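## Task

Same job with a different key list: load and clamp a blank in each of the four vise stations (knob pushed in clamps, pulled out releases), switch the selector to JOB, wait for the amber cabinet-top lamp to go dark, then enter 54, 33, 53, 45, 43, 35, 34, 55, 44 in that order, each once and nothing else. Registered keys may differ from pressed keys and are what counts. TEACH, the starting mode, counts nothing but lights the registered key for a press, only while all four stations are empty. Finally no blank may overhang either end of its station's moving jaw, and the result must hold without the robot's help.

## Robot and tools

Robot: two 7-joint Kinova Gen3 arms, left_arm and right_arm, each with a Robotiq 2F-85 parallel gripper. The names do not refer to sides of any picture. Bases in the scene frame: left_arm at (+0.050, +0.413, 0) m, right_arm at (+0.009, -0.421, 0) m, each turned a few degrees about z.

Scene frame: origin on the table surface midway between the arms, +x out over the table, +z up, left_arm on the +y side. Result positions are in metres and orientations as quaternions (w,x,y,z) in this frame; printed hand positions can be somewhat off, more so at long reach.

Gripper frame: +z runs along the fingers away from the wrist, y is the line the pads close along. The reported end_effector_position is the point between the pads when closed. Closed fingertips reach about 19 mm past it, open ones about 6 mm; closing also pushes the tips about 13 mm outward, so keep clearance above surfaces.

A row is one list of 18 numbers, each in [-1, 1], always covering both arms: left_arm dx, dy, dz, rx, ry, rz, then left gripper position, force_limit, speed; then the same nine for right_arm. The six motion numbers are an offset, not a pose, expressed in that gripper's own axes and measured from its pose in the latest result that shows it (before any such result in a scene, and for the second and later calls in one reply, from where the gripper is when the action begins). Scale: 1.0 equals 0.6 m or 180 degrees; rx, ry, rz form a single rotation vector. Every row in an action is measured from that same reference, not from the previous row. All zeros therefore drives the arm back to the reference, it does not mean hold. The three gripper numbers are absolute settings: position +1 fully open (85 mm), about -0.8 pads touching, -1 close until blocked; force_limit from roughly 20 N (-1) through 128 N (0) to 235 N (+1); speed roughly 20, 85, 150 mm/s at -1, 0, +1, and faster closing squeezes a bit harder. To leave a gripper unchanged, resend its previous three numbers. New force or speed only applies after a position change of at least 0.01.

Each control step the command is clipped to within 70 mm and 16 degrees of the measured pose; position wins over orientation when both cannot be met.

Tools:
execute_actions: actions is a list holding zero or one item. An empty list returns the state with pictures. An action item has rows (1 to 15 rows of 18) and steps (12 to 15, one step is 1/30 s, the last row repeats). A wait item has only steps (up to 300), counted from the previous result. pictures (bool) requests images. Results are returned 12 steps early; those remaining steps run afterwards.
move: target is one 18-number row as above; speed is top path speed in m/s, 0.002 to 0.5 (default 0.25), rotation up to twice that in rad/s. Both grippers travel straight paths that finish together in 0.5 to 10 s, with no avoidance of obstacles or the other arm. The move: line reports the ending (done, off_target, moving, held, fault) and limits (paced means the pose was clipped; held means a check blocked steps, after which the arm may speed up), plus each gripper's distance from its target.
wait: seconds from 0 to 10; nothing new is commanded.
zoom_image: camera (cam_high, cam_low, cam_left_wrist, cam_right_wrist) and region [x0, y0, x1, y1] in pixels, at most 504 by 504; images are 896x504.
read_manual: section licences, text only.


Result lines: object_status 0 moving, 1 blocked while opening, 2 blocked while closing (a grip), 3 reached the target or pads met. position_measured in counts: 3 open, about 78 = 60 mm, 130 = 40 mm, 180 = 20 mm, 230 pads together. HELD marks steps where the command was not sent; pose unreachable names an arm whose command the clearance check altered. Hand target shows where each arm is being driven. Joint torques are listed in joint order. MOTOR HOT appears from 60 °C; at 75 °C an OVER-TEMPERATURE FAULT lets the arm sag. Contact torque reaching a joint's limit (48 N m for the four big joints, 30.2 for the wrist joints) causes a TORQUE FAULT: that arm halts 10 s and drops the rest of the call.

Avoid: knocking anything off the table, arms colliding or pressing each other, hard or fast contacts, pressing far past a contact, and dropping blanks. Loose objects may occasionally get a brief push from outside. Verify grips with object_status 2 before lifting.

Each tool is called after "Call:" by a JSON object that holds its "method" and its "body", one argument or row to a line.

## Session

Call:
{"method": "execute_actions", "body": {
  "actions": []
}}

Scene clock: 0.00 s of 9600.00 s.
left_arm: end_effector_position=(+0.5160, +0.5073, +0.2357) position_measured=3 object_status=3 end_effector_quat_wxyz=(+0.119, +0.852, +0.169, +0.482) | right_arm: end_effector_position=(+0.4651, -0.4691, +0.1973) position_measured=3 object_status=3 end_effector_quat_wxyz=(-0.023, -0.544, +0.839, +0.009)
Joint positions: left_arm=[-0.683  0.281 -0.066  2.512  2.295  0.793  2.325] | right_arm=[ 0.352  0.499 -0.291  1.571  0.16   1.143  2.625]
Joint velocities: left_arm=[-0.001  0.001 -0.     0.     0.001  0.     0.   ] | right_arm=[ 0.    -0.    -0.001 -0.    -0.    -0.     0.   ]
Joint torques (N m, as the joint torque sensors report them, + toward a larger angle): no reading
Motor temperatures (°C, as the motors report them): left_arm=[32 32 28 28 35 30 40] | right_arm=[31 30 29 27 36 34 39]
Hand target (left_arm): +0.516, +0.507, +0.236; +0.119, +0.852, +0.169, +0.482
Hand target (right_arm): +0.465, -0.469, +0.197; -0.023, -0.544, +0.839, +0.009

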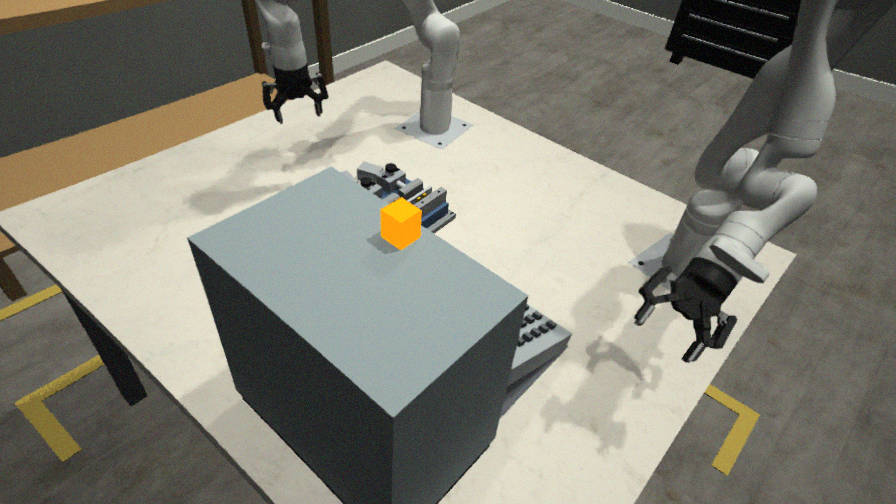

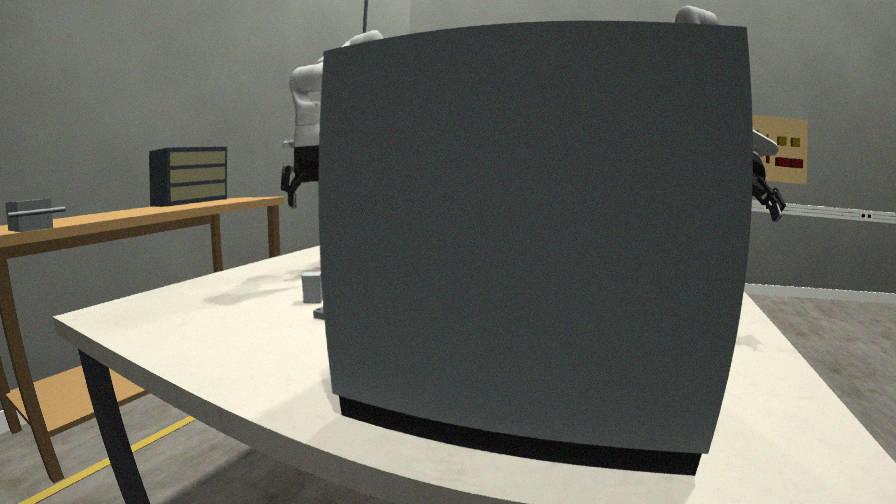

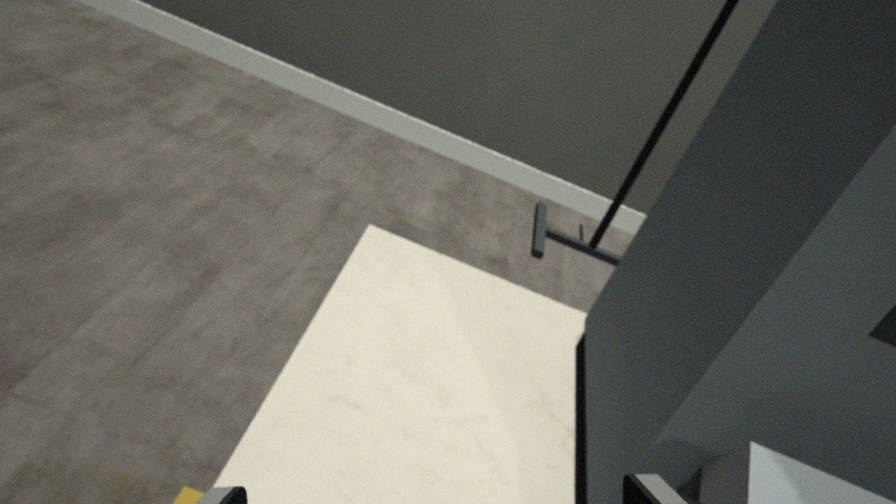

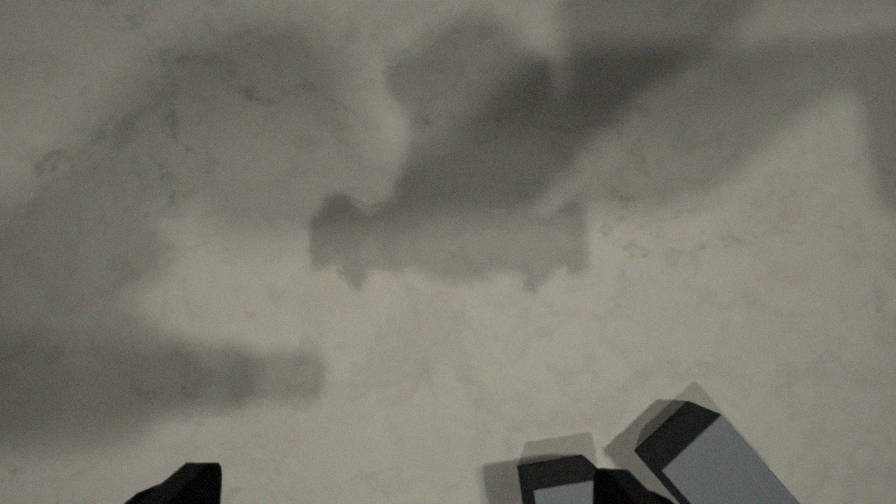

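Call:
{"method": "move", "body": {
  "target": [-0.248,0.4555,-0.1007,0.0516,-0.1857,0.124,-1,0,1,-0.2657,0.2127,-0.2213,0.0146,-0.0063,-0.1338,1,0,1],
  "speed": 0.25
}}

Scene clock: 3.83 s of 9600.00 s.
left_arm: end_effector_position=(+0.4415, +0.2012, +0.2498) position_measured=232 object_status=3 end_effector_quat_wxyz=(-0.001, +0.976, -0.000, +0.217) | right_arm: end_effector_position=(+0.4188, -0.2702, +0.3302) position_measured=3 object_status=3 end_effector_quat_wxyz=(+0.000, -0.707, +0.707, +0.001)
Joint positions: left_arm=[ 0.048  0.176  0.5    1.984  2.596 -0.721  2.599] | right_arm=[ 0.045  0.334 -0.484  1.398  0.153  1.447  2.59 ]
Joint velocities: left_arm=[ 0.007  0.01   0.004 -0.007 -0.003 -0.007  0.003] | right_arm=[-0.002  0.001 -0.     0.     0.001  0.002  0.   ]
Joint torques (N m, as the joint torque sensors report them, + toward a larger angle): left_arm=[ -0.09 -11.11   1.95  -7.33  -0.14   0.55   0.35] | right_arm=[ -0.1  -14.57  -1.79  -8.61   0.14  -0.23   0.06]
Motor temperatures (°C, as the motors report them): left_arm=[32 32 28 28 35 30 40] | right_arm=[31 31 29 27 36 34 39]
Hand target (left_arm): +0.441, +0.201, +0.249; -0.001, +0.976, -0.001, +0.217
Hand target (right_arm): +0.419, -0.270, +0.330; -0.000, +0.707, -0.707, -0.001
Off the commanded pose (left_arm): 0.002 m, 0 deg.
Off the commanded pose (right_arm): 0.001 m, 0 deg.
Kept back: nothing.
move: done

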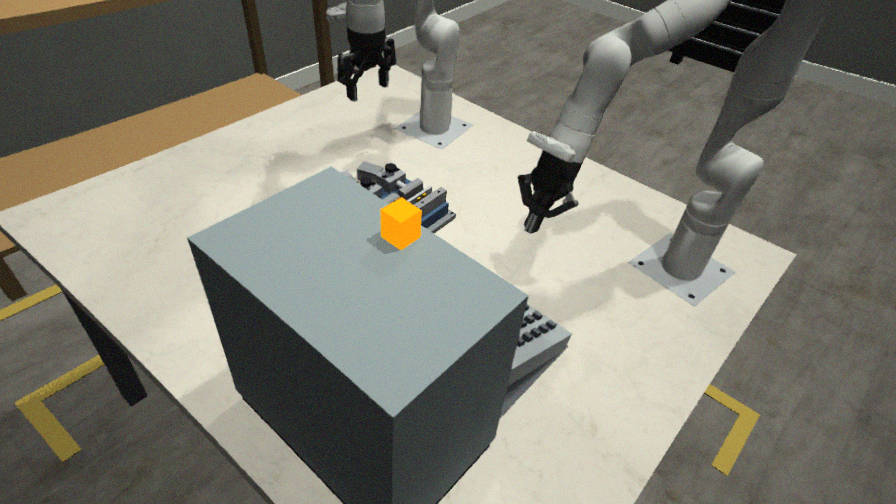

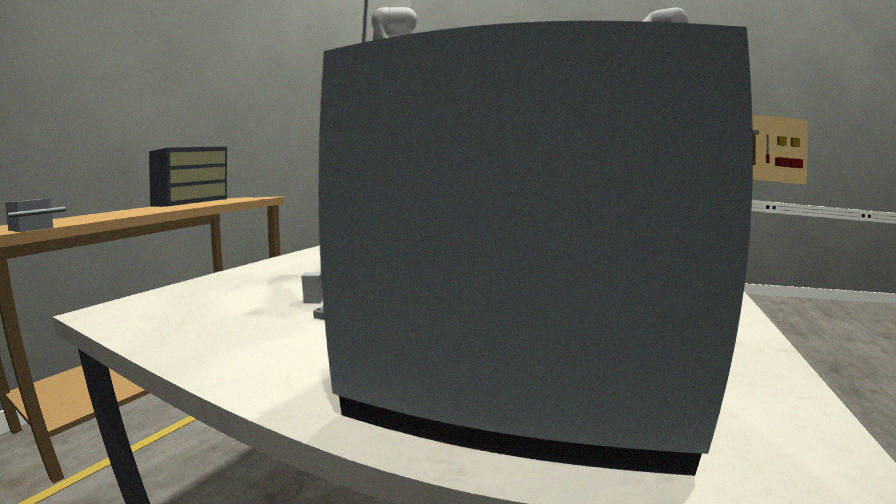

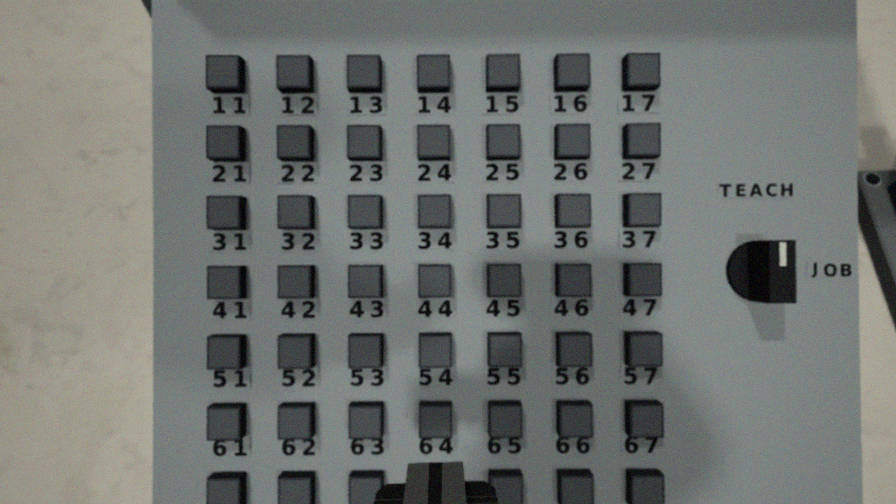

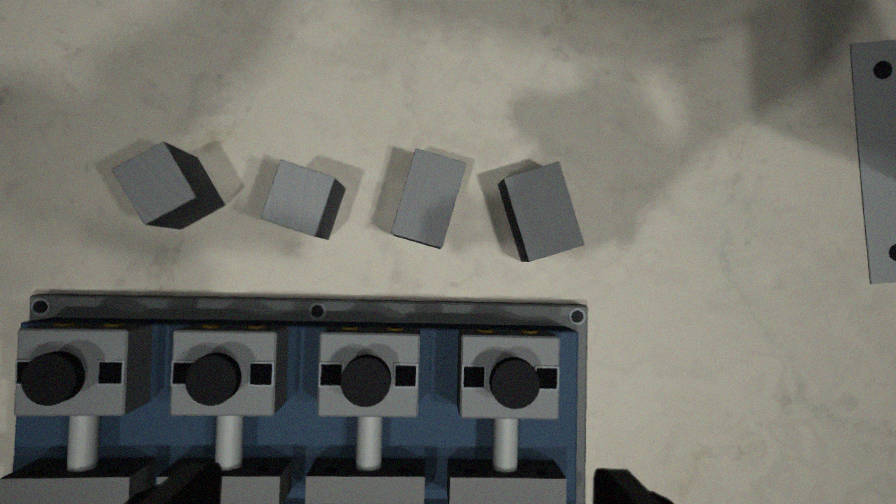

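Call:
{"method": "zoom_image", "body": {
  "camera": "cam_right_wrist",
  "region": [360, 130, 620, 280]
}}

Call:
{"method": "zoom_image", "body": {
  "camera": "cam_right_wrist",
  "region": [100, 120, 360, 270]
}}

Region (360, 130, 620, 280) of cam_right_wrist's 896x504 image, scaled by 1.938; it fills the top 291 rows of this view, and the rest is white.

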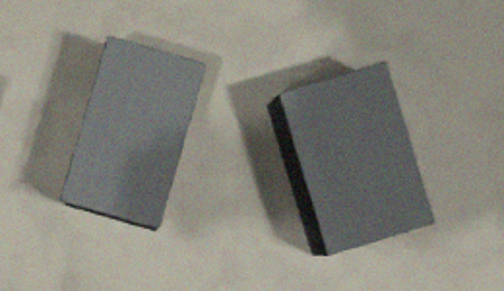

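Region (100, 120, 360, 270) of cam_right_wrist's 896x504 image, scaled by 1.938; it fills the top 291 rows of this view, and the rest is white.

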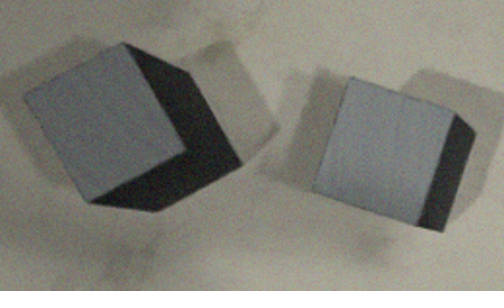

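Call:
{"method": "move", "body": {
  "target": [0.08,0,0.23,0,0,0,-1,0,1,0.148,0.137,0.333,0,0,0.407,1,0,1],
  "speed": 0.4
}}

Scene clock: 8.27 s of 9600.00 s.
left_arm: end_effector_position=(+0.5432, +0.2015, +0.1454) position_measured=232 object_status=3 end_effector_quat_wxyz=(-0.000, +0.976, -0.001, +0.217) | right_arm: end_effector_position=(+0.3376, -0.3599, +0.1305) position_measured=3 object_status=3 end_effector_quat_wxyz=(+0.000, -0.145, +0.989, +0.000)
Joint positions: left_arm=[ 0.098  0.518  0.335  1.89   2.306 -0.505  2.761] | right_arm=[ 0.032  0.329 -0.216  2.122  0.107  0.7    1.49 ]
Joint velocities: left_arm=[ 0.002  0.003 -0.001 -0.001 -0.001  0.001  0.002] | right_arm=[-0.009  0.002  0.001  0.003  0.005 -0.006 -0.012]
Joint torques (N m, as the joint torque sensors report them, + toward a larger angle): left_arm=[  0.19 -17.35   2.03  -6.34  -0.02   0.19   0.19] | right_arm=[  0.01 -12.13  -1.18  -5.2    0.13  -0.11  -0.01]
Motor temperatures (°C, as the motors report them): left_arm=[32 32 28 28 35 30 40] | right_arm=[31 31 29 27 36 34 39]
Hand target (left_arm): +0.543, +0.201, +0.145; -0.001, +0.976, -0.001, +0.217
Hand target (right_arm): +0.337, -0.360, +0.130; +0.000, -0.145, +0.989, +0.000
Off the commanded pose (left_arm): 0.000 m, 0 deg.
Off the commanded pose (right_arm): 0.002 m, 0 deg.
Kept back: nothing.
move: done

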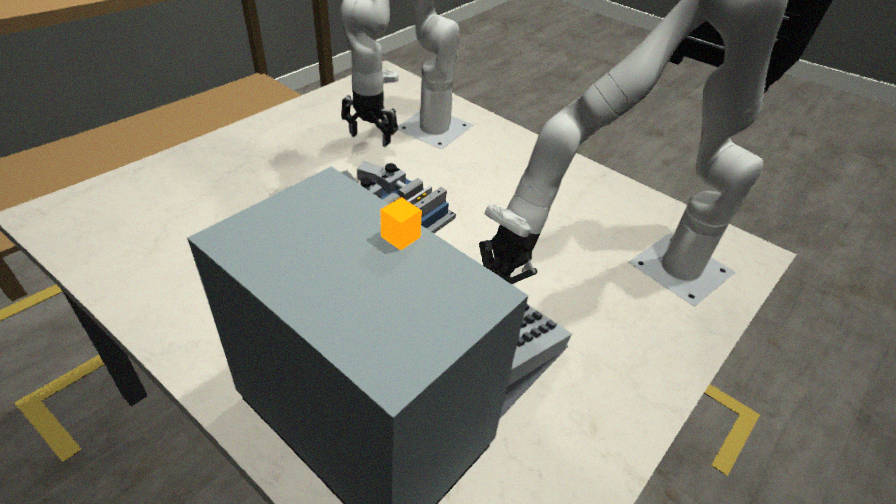

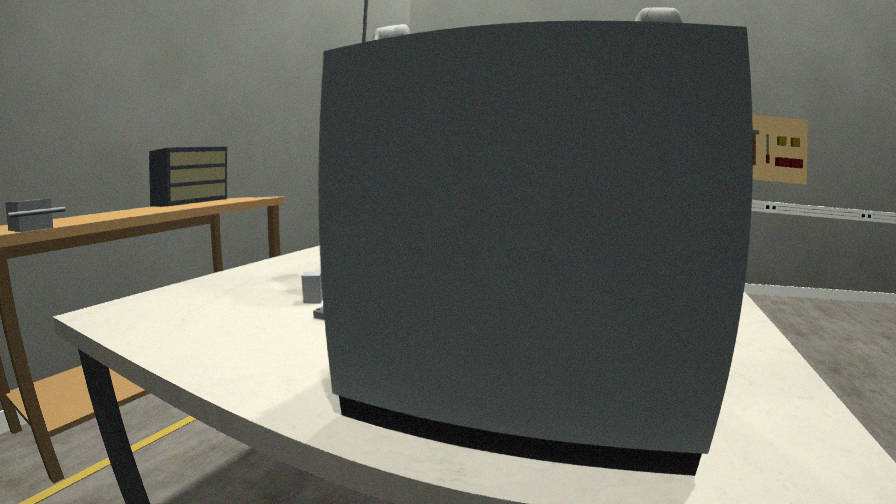

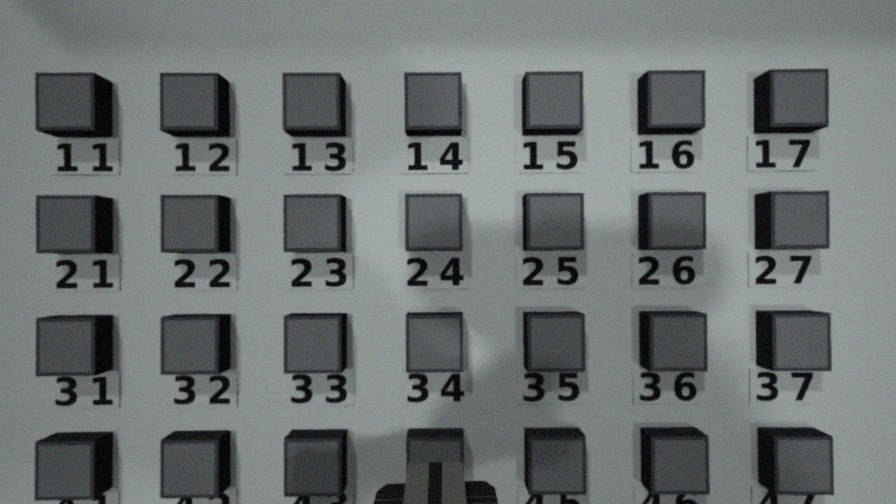

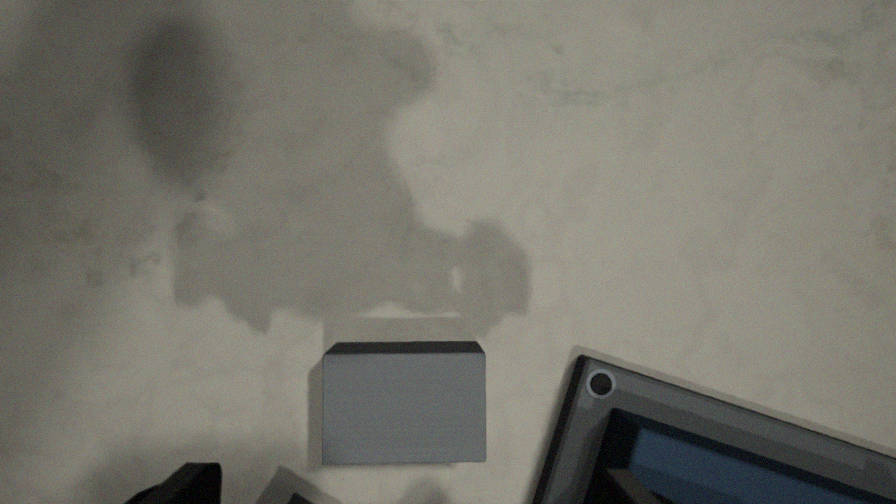

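Call:
{"method": "move", "body": {
  "target": [0.0035,0,0.039,0,0,0,-1,0,1,0.006,-0.006,0.1775,0,0,-0.008,0.7,0,1],
  "speed": 0.12
}}

Scene clock: 11.40 s of 9600.00 s.
left_arm: end_effector_position=(+0.5545, +0.2015, +0.1255) position_measured=232 object_status=3 end_effector_quat_wxyz=(-0.001, +0.976, -0.001, +0.217) | right_arm: end_effector_position=(+0.3355, -0.3649, +0.0241) position_measured=41 object_status=3 end_effector_quat_wxyz=(+0.000, -0.157, +0.988, -0.000)
Joint positions: left_arm=[ 0.118  0.568  0.296  1.877  2.263 -0.466  2.794] | right_arm=[-0.032  0.591 -0.13   2.236  0.229  0.325  1.412]
Joint velocities: left_arm=[ 0.001  0.    -0.001  0.    -0.    -0.001  0.   ] | right_arm=[-0.004  0.007  0.002  0.001  0.001 -0.003 -0.001]
Joint torques (N m, as the joint torque sensors report them, + toward a larger angle): left_arm=[ -0.22 -17.17   1.67  -6.52  -0.17   0.58   0.21] | right_arm=[ -0.34 -14.06  -1.19  -2.1    0.    -0.21   0.01]
Motor temperatures (°C, as the motors report them): left_arm=[32 32 28 28 35 30 40] | right_arm=[31 31 29 27 36 34 39]
Hand target (left_arm): +0.555, +0.202, +0.125; -0.000, +0.976, -0.001, +0.217
Hand target (right_arm): +0.335, -0.365, +0.024; +0.000, -0.157, +0.988, -0.000
Off the commanded pose (left_arm): 0.001 m, 0 deg.
Off the commanded pose (right_arm): 0.001 m, 0 deg.
Kept back: nothing.
move: done

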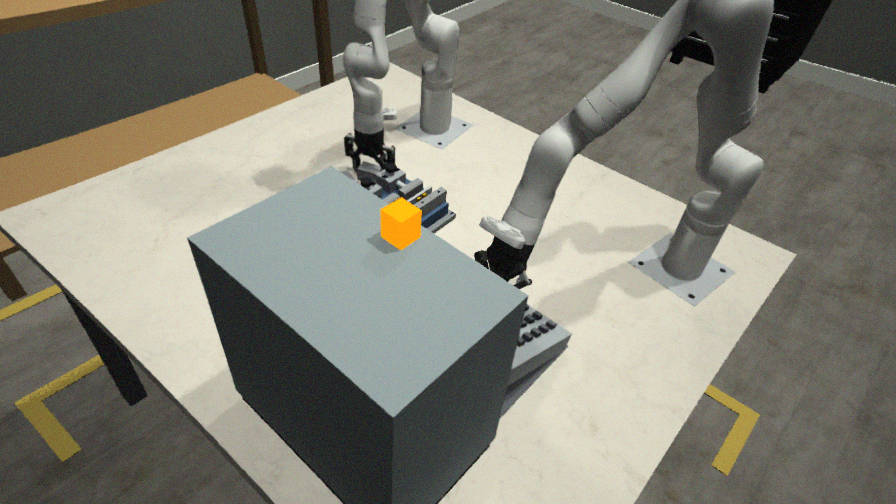

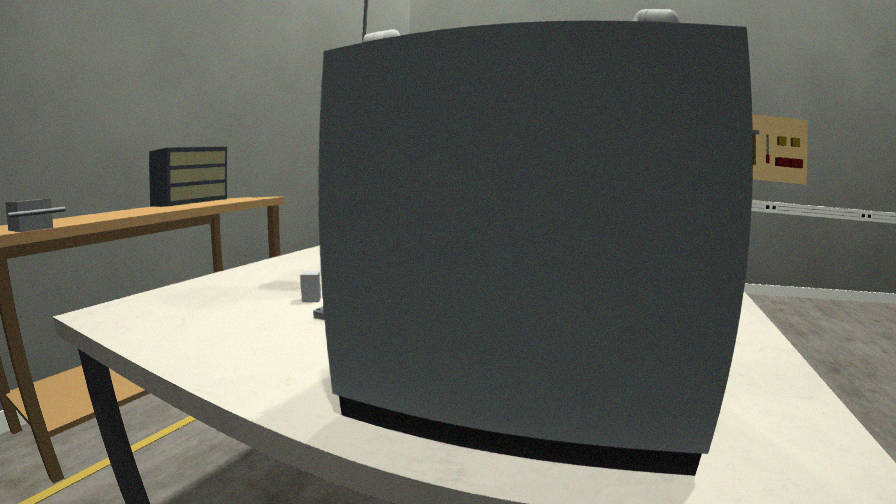

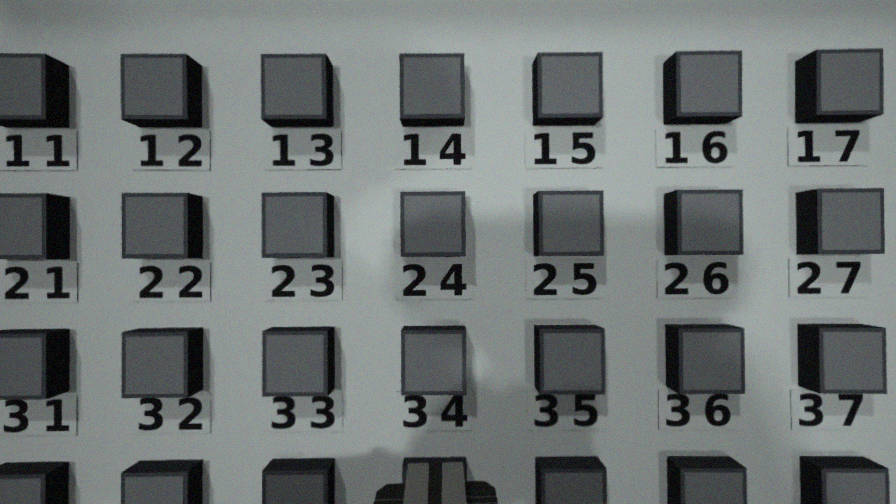

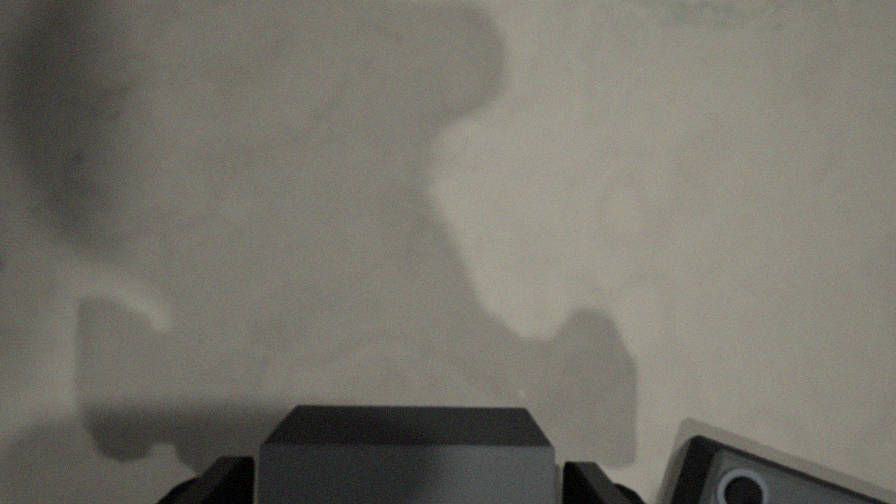

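Call:
{"method": "move", "body": {
  "target": [0,0,0.0025,0,0,0,-1,0,1,0,0,0,0,0,0,-1,-0.4,-0.3],
  "speed": 0.02
}}

Call:
{"method": "move", "body": {
  "target": [0,0,-0.03,0,0,0,-1,0,1,0,0,-0.25,0,0,0,-1,-0.4,-0.3],
  "speed": 0.25
}}

Scene clock: 13.00 s of 9600.00 s.
left_arm: end_effector_position=(+0.5548, +0.2015, +0.1248) position_measured=232 object_status=3 end_effector_quat_wxyz=(-0.001, +0.976, -0.001, +0.217) | right_arm: end_effector_position=(+0.3354, -0.3648, +0.0242) position_measured=80 object_status=2 end_effector_quat_wxyz=(+0.000, -0.157, +0.988, -0.000)
Joint positions: left_arm=[ 0.119  0.57   0.293  1.877  2.261 -0.464  2.796] | right_arm=[-0.032  0.591 -0.13   2.236  0.229  0.326  1.412]
Joint velocities: left_arm=[-0.     0.    -0.     0.001 -0.    -0.002  0.001] | right_arm=[-0.003 -0.001  0.    -0.    -0.    -0.001 -0.   ]
Joint torques (N m, as the joint torque sensors report them, + toward a larger angle): left_arm=[ -0.29 -16.76   1.41  -6.32  -0.16   0.61   0.22] | right_arm=[ -0.37 -13.7   -0.89  -2.27   0.1   -0.19  -0.08]
Motor temperatures (°C, as the motors report them): left_arm=[32 32 28 28 35 30 40] | right_arm=[31 31 29 27 36 34 39]
Hand target (left_arm): +0.555, +0.201, +0.124; -0.001, +0.976, -0.001, +0.217
Hand target (right_arm): +0.335, -0.365, +0.024; +0.000, -0.157, +0.988, -0.000
Off the commanded pose (left_arm): 0.001 m, 0 deg.
Off the commanded pose (right_arm): 0.000 m, 0 deg.
Kept back: nothing.
move: done

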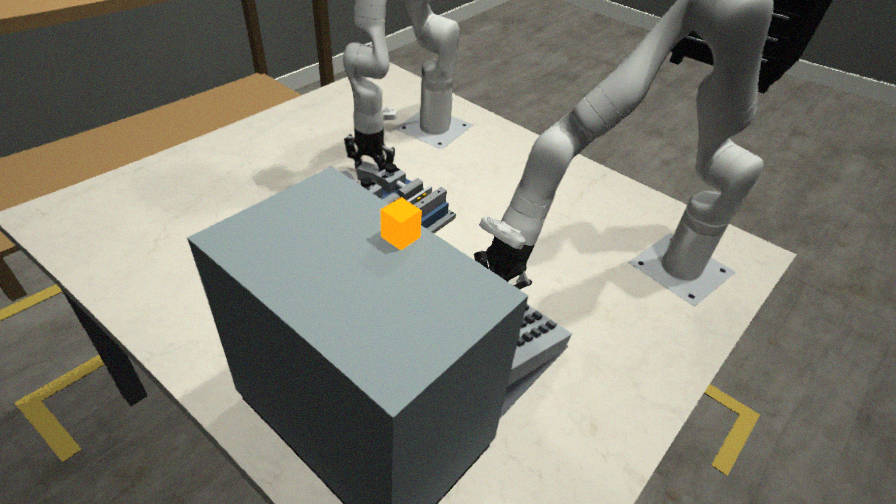

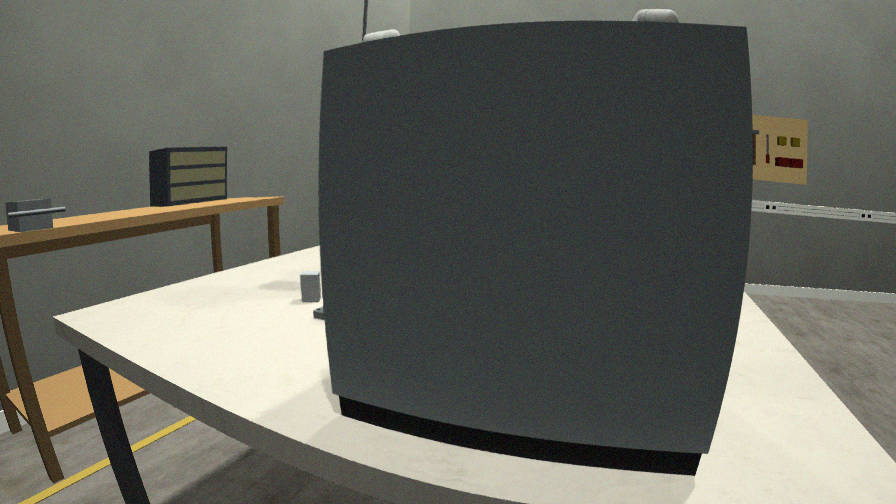

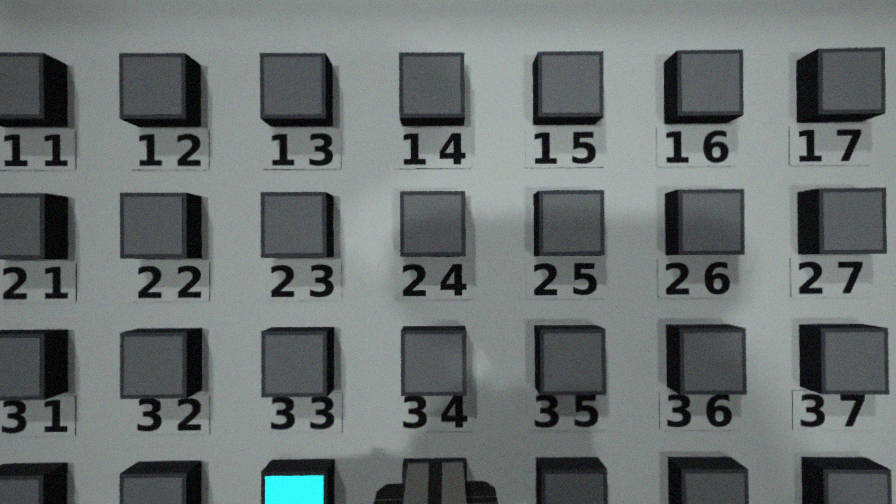

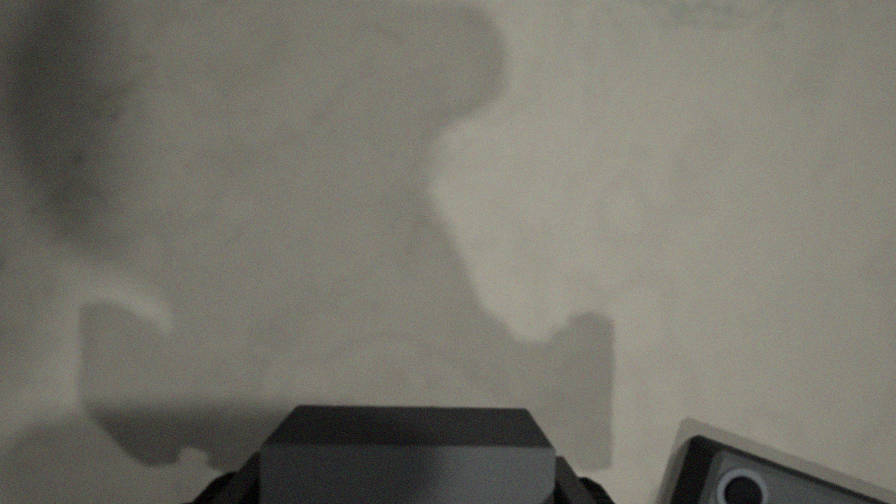

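Scene clock: 14.20 s of 9600.00 s.
left_arm: end_effector_position=(+0.5472, +0.2014, +0.1410) position_measured=232 object_status=3 end_effector_quat_wxyz=(-0.001, +0.976, -0.001, +0.217) | right_arm: end_effector_position=(+0.3351, -0.3642, +0.1742) position_measured=80 object_status=2 end_effector_quat_wxyz=(+0.000, -0.157, +0.988, +0.000)
Joint positions: left_arm=[ 0.101  0.531  0.327  1.883  2.296 -0.498  2.765] | right_arm=[ 0.06   0.237 -0.228  2.063  0.07   0.849  1.563]
Joint velocities: left_arm=[-0.001 -0.001 -0.    -0.     0.    -0.001  0.001] | right_arm=[ 0.002 -0.004  0.001 -0.002 -0.001  0.004  0.001]
Joint torques (N m, as the joint torque sensors report them, + toward a larger angle): left_arm=[  0.15 -17.59   2.04  -6.05  -0.1    0.33   0.25] | right_arm=[ -0.15 -11.77  -1.25  -7.03   0.15  -0.13  -0.05]
Motor temperatures (°C, as the motors report them): left_arm=[32 32 28 28 35 30 40] | right_arm=[31 31 29 27 36 34 39]
Hand target (left_arm): +0.547, +0.201, +0.141; -0.001, +0.976, -0.001, +0.217
Hand target (right_arm): +0.335, -0.364, +0.174; +0.000, -0.157, +0.988, +0.000
Off the commanded pose (left_arm): 0.000 m, 0 deg.
Off the commanded pose (right_arm): 0.001 m, 0 deg.
Kept back: nothing.
move: done

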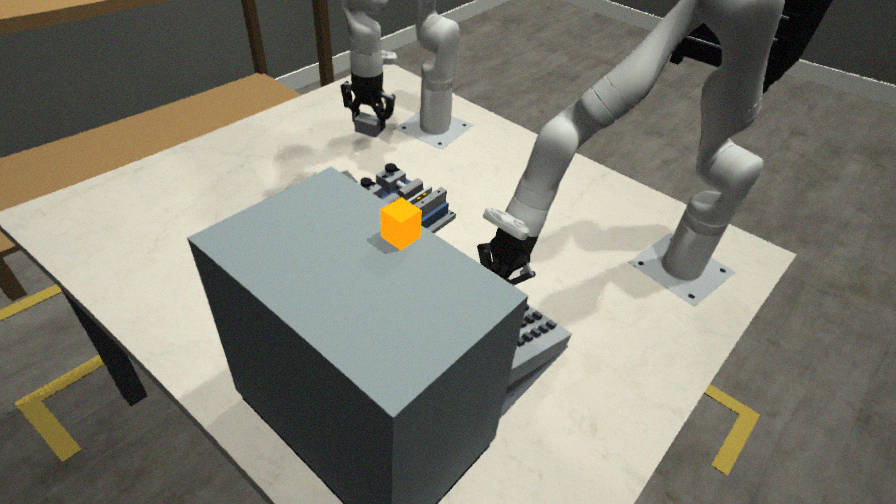

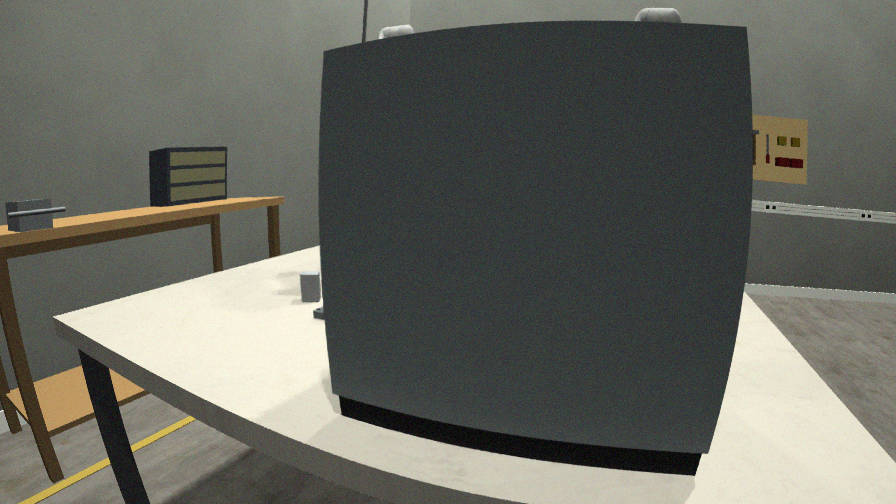

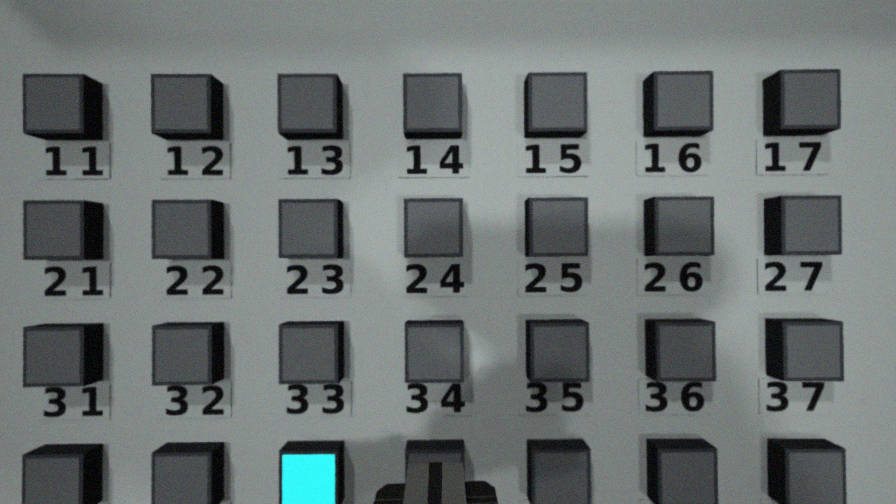

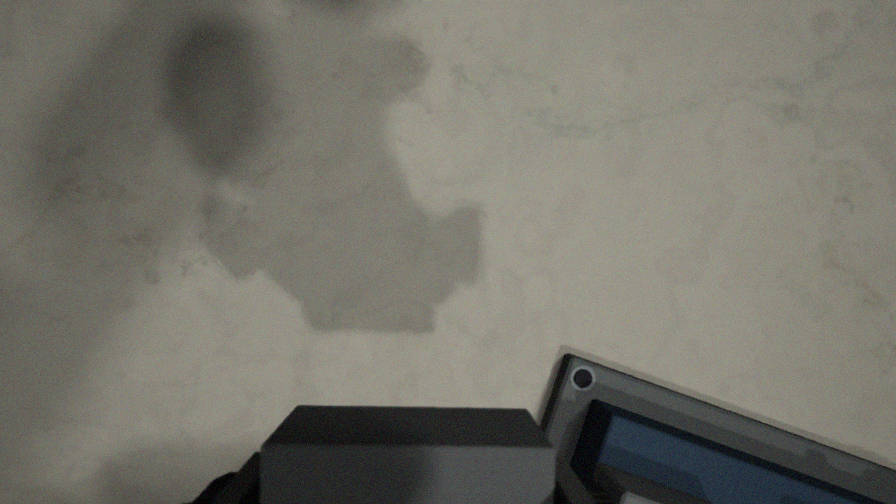

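Call:
{"method": "move", "body": {
  "target": [-0.053,0.1133,0.008,0,0,0,-1,0,1,-0.1513,0.3053,0.0235,0,0,-0.4,-1,-0.4,-0.3],
  "speed": 0.4
}}

Call:
{"method": "move", "body": {
  "target": [0,0,0.026,0,0,0,-1,0,1,0,0,0,0,0,0,-1,-0.4,-0.3],
  "speed": 0.03
}}

Scene clock: 17.37 s of 9600.00 s.
left_arm: end_effector_position=(+0.5208, +0.1337, +0.1232) position_measured=232 object_status=3 end_effector_quat_wxyz=(-0.001, +0.976, -0.001, +0.217) | right_arm: end_effector_position=(+0.3631, -0.1620, +0.1602) position_measured=80 object_status=2 end_effector_quat_wxyz=(+0.000, -0.708, +0.707, +0.001)
Joint positions: left_arm=[ 0.31   0.589  0.275  1.842  2.25  -0.541  2.958] | right_arm=[-0.204  0.51  -0.531  1.742  0.303  0.971  2.174]
Joint velocities: left_arm=[ 0.003  0.001 -0.001 -0.001 -0.001  0.002  0.001] | right_arm=[-0.002  0.008 -0.001 -0.005  0.001  0.004  0.006]
Joint torques (N m, as the joint torque sensors report them, + toward a larger angle): left_arm=[  0.37 -18.8    1.75  -5.88  -0.27   0.05   0.07] | right_arm=[ -0.41 -17.24  -2.66  -7.21  -0.08  -0.32   0.  ]
Motor temperatures (°C, as the motors report them): left_arm=[32 32 28 28 35 30 40] | right_arm=[31 31 29 27 36 34 39]
Hand target (left_arm): +0.521, +0.134, +0.123; -0.001, +0.976, -0.001, +0.217
Hand target (right_arm): +0.363, -0.162, +0.160; +0.000, +0.708, -0.706, -0.001
Off the commanded pose (left_arm): 0.000 m, 0 deg.
Off the commanded pose (right_arm): 0.001 m, 0 deg.
Kept back: nothing.
move: done

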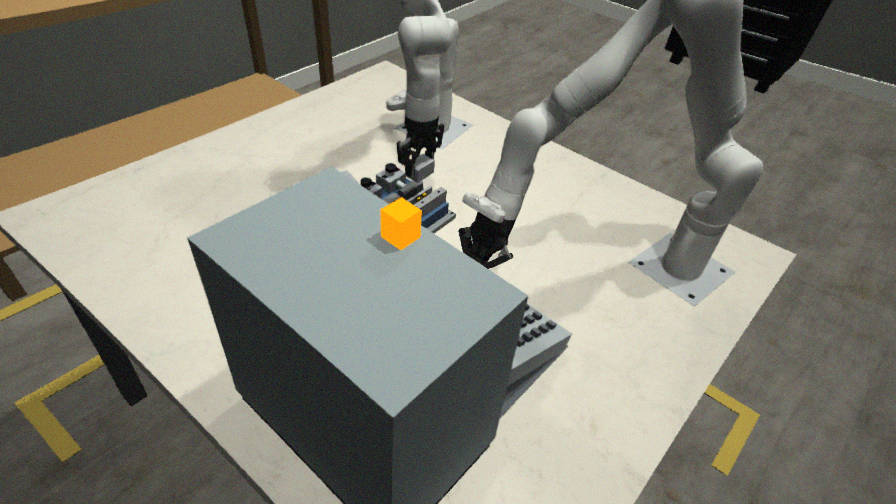

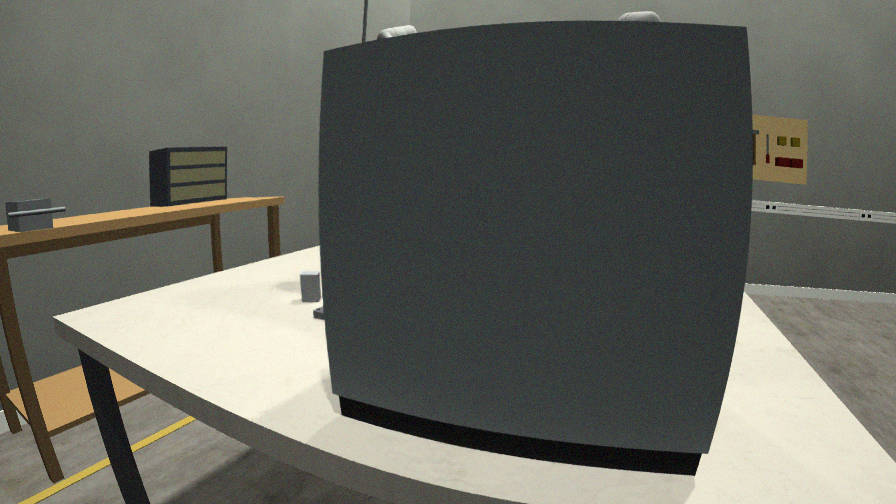

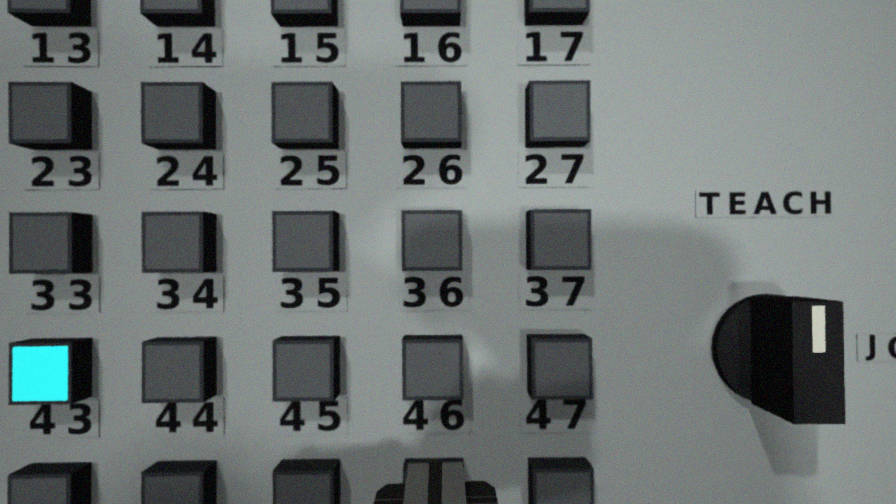

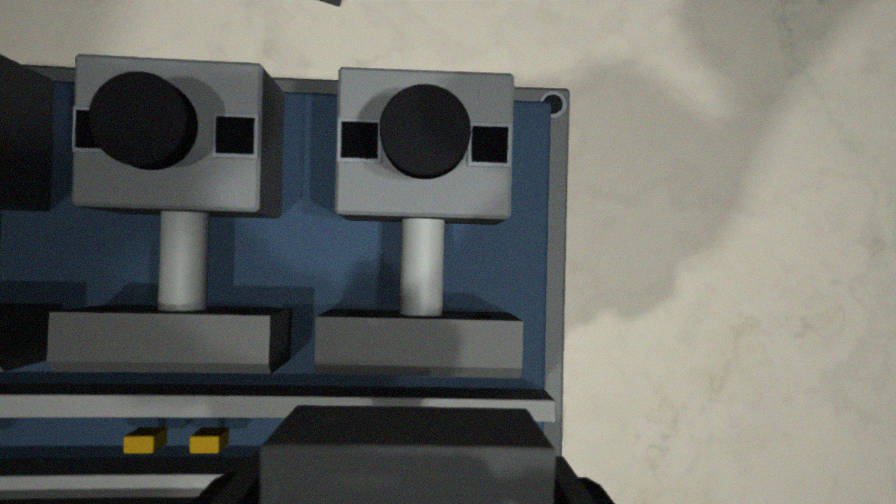

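Scene clock: 18.10 s of 9600.00 s.
left_arm: end_effector_position=(+0.5263, +0.1336, +0.1115) position_measured=232 object_status=3 end_effector_quat_wxyz=(-0.001, +0.976, -0.001, +0.218) | right_arm: end_effector_position=(+0.3631, -0.1620, +0.1602) position_measured=80 object_status=2 end_effector_quat_wxyz=(+0.000, -0.708, +0.707, +0.001)
Joint positions: left_arm=[ 0.32   0.615  0.252  1.838  2.224 -0.515  2.981] | right_arm=[-0.204  0.51  -0.531  1.742  0.303  0.971  2.174]
Joint velocities: left_arm=[ 0.005 -0.001 -0.004  0.004 -0.007  0.005  0.007] | right_arm=[ 0.002  0.001 -0.    -0.001  0.    -0.    -0.   ]
Joint torques (N m, as the joint torque sensors report them, + toward a larger angle): left_arm=[ -0.54 -14.26   0.16  -7.05  -0.94   1.32   0.08] | right_arm=[ -0.16 -16.76  -2.81  -7.26   0.05  -0.19  -0.05]
Motor temperatures (°C, as the motors report them): left_arm=[32 32 28 28 35 30 40] | right_arm=[31 31 29 27 36 34 39]
Hand target (left_arm): +0.527, +0.134, +0.109; -0.001, +0.976, -0.001, +0.217
Hand target (right_arm): +0.363, -0.162, +0.160; -0.000, +0.708, -0.707, -0.001
Off the commanded pose (left_arm): 0.003 m, 0 deg.
Off the commanded pose (right_arm): 0.000 m, 0 deg.
Kept back: nothing.
move: done

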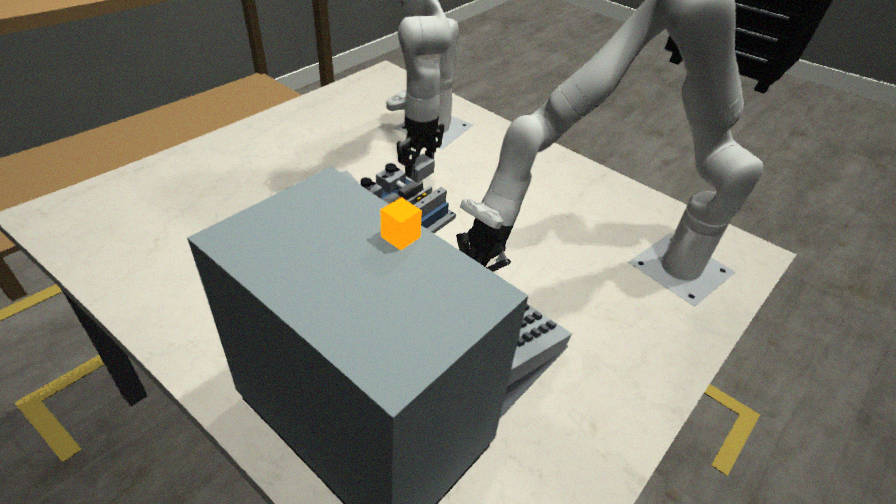

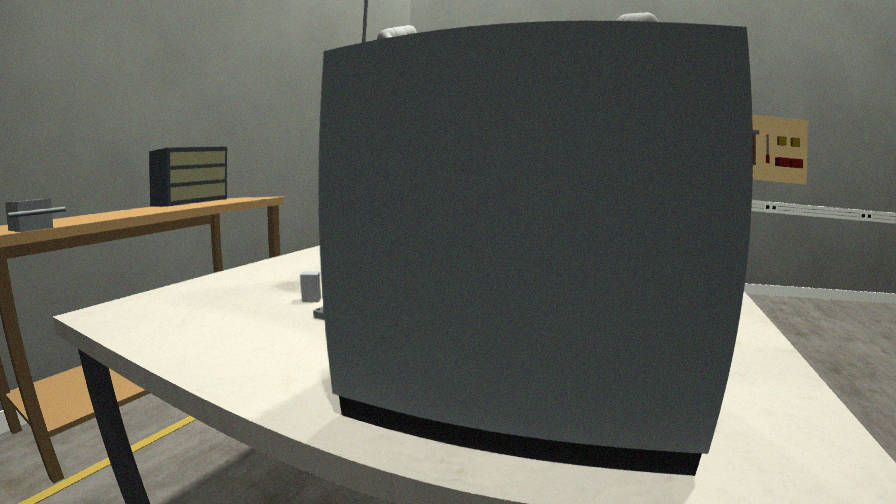

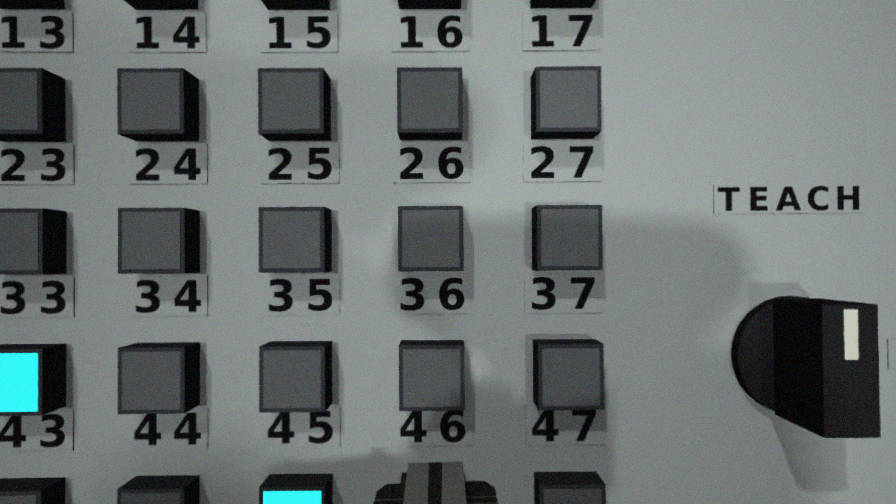

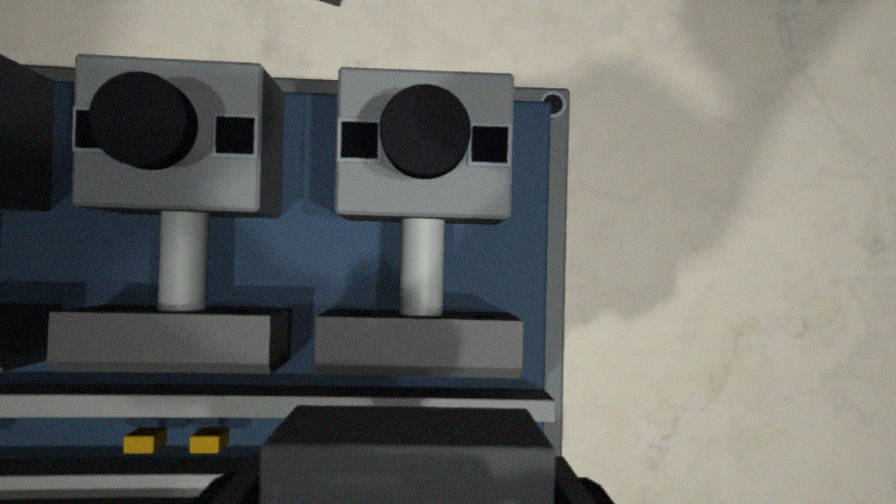

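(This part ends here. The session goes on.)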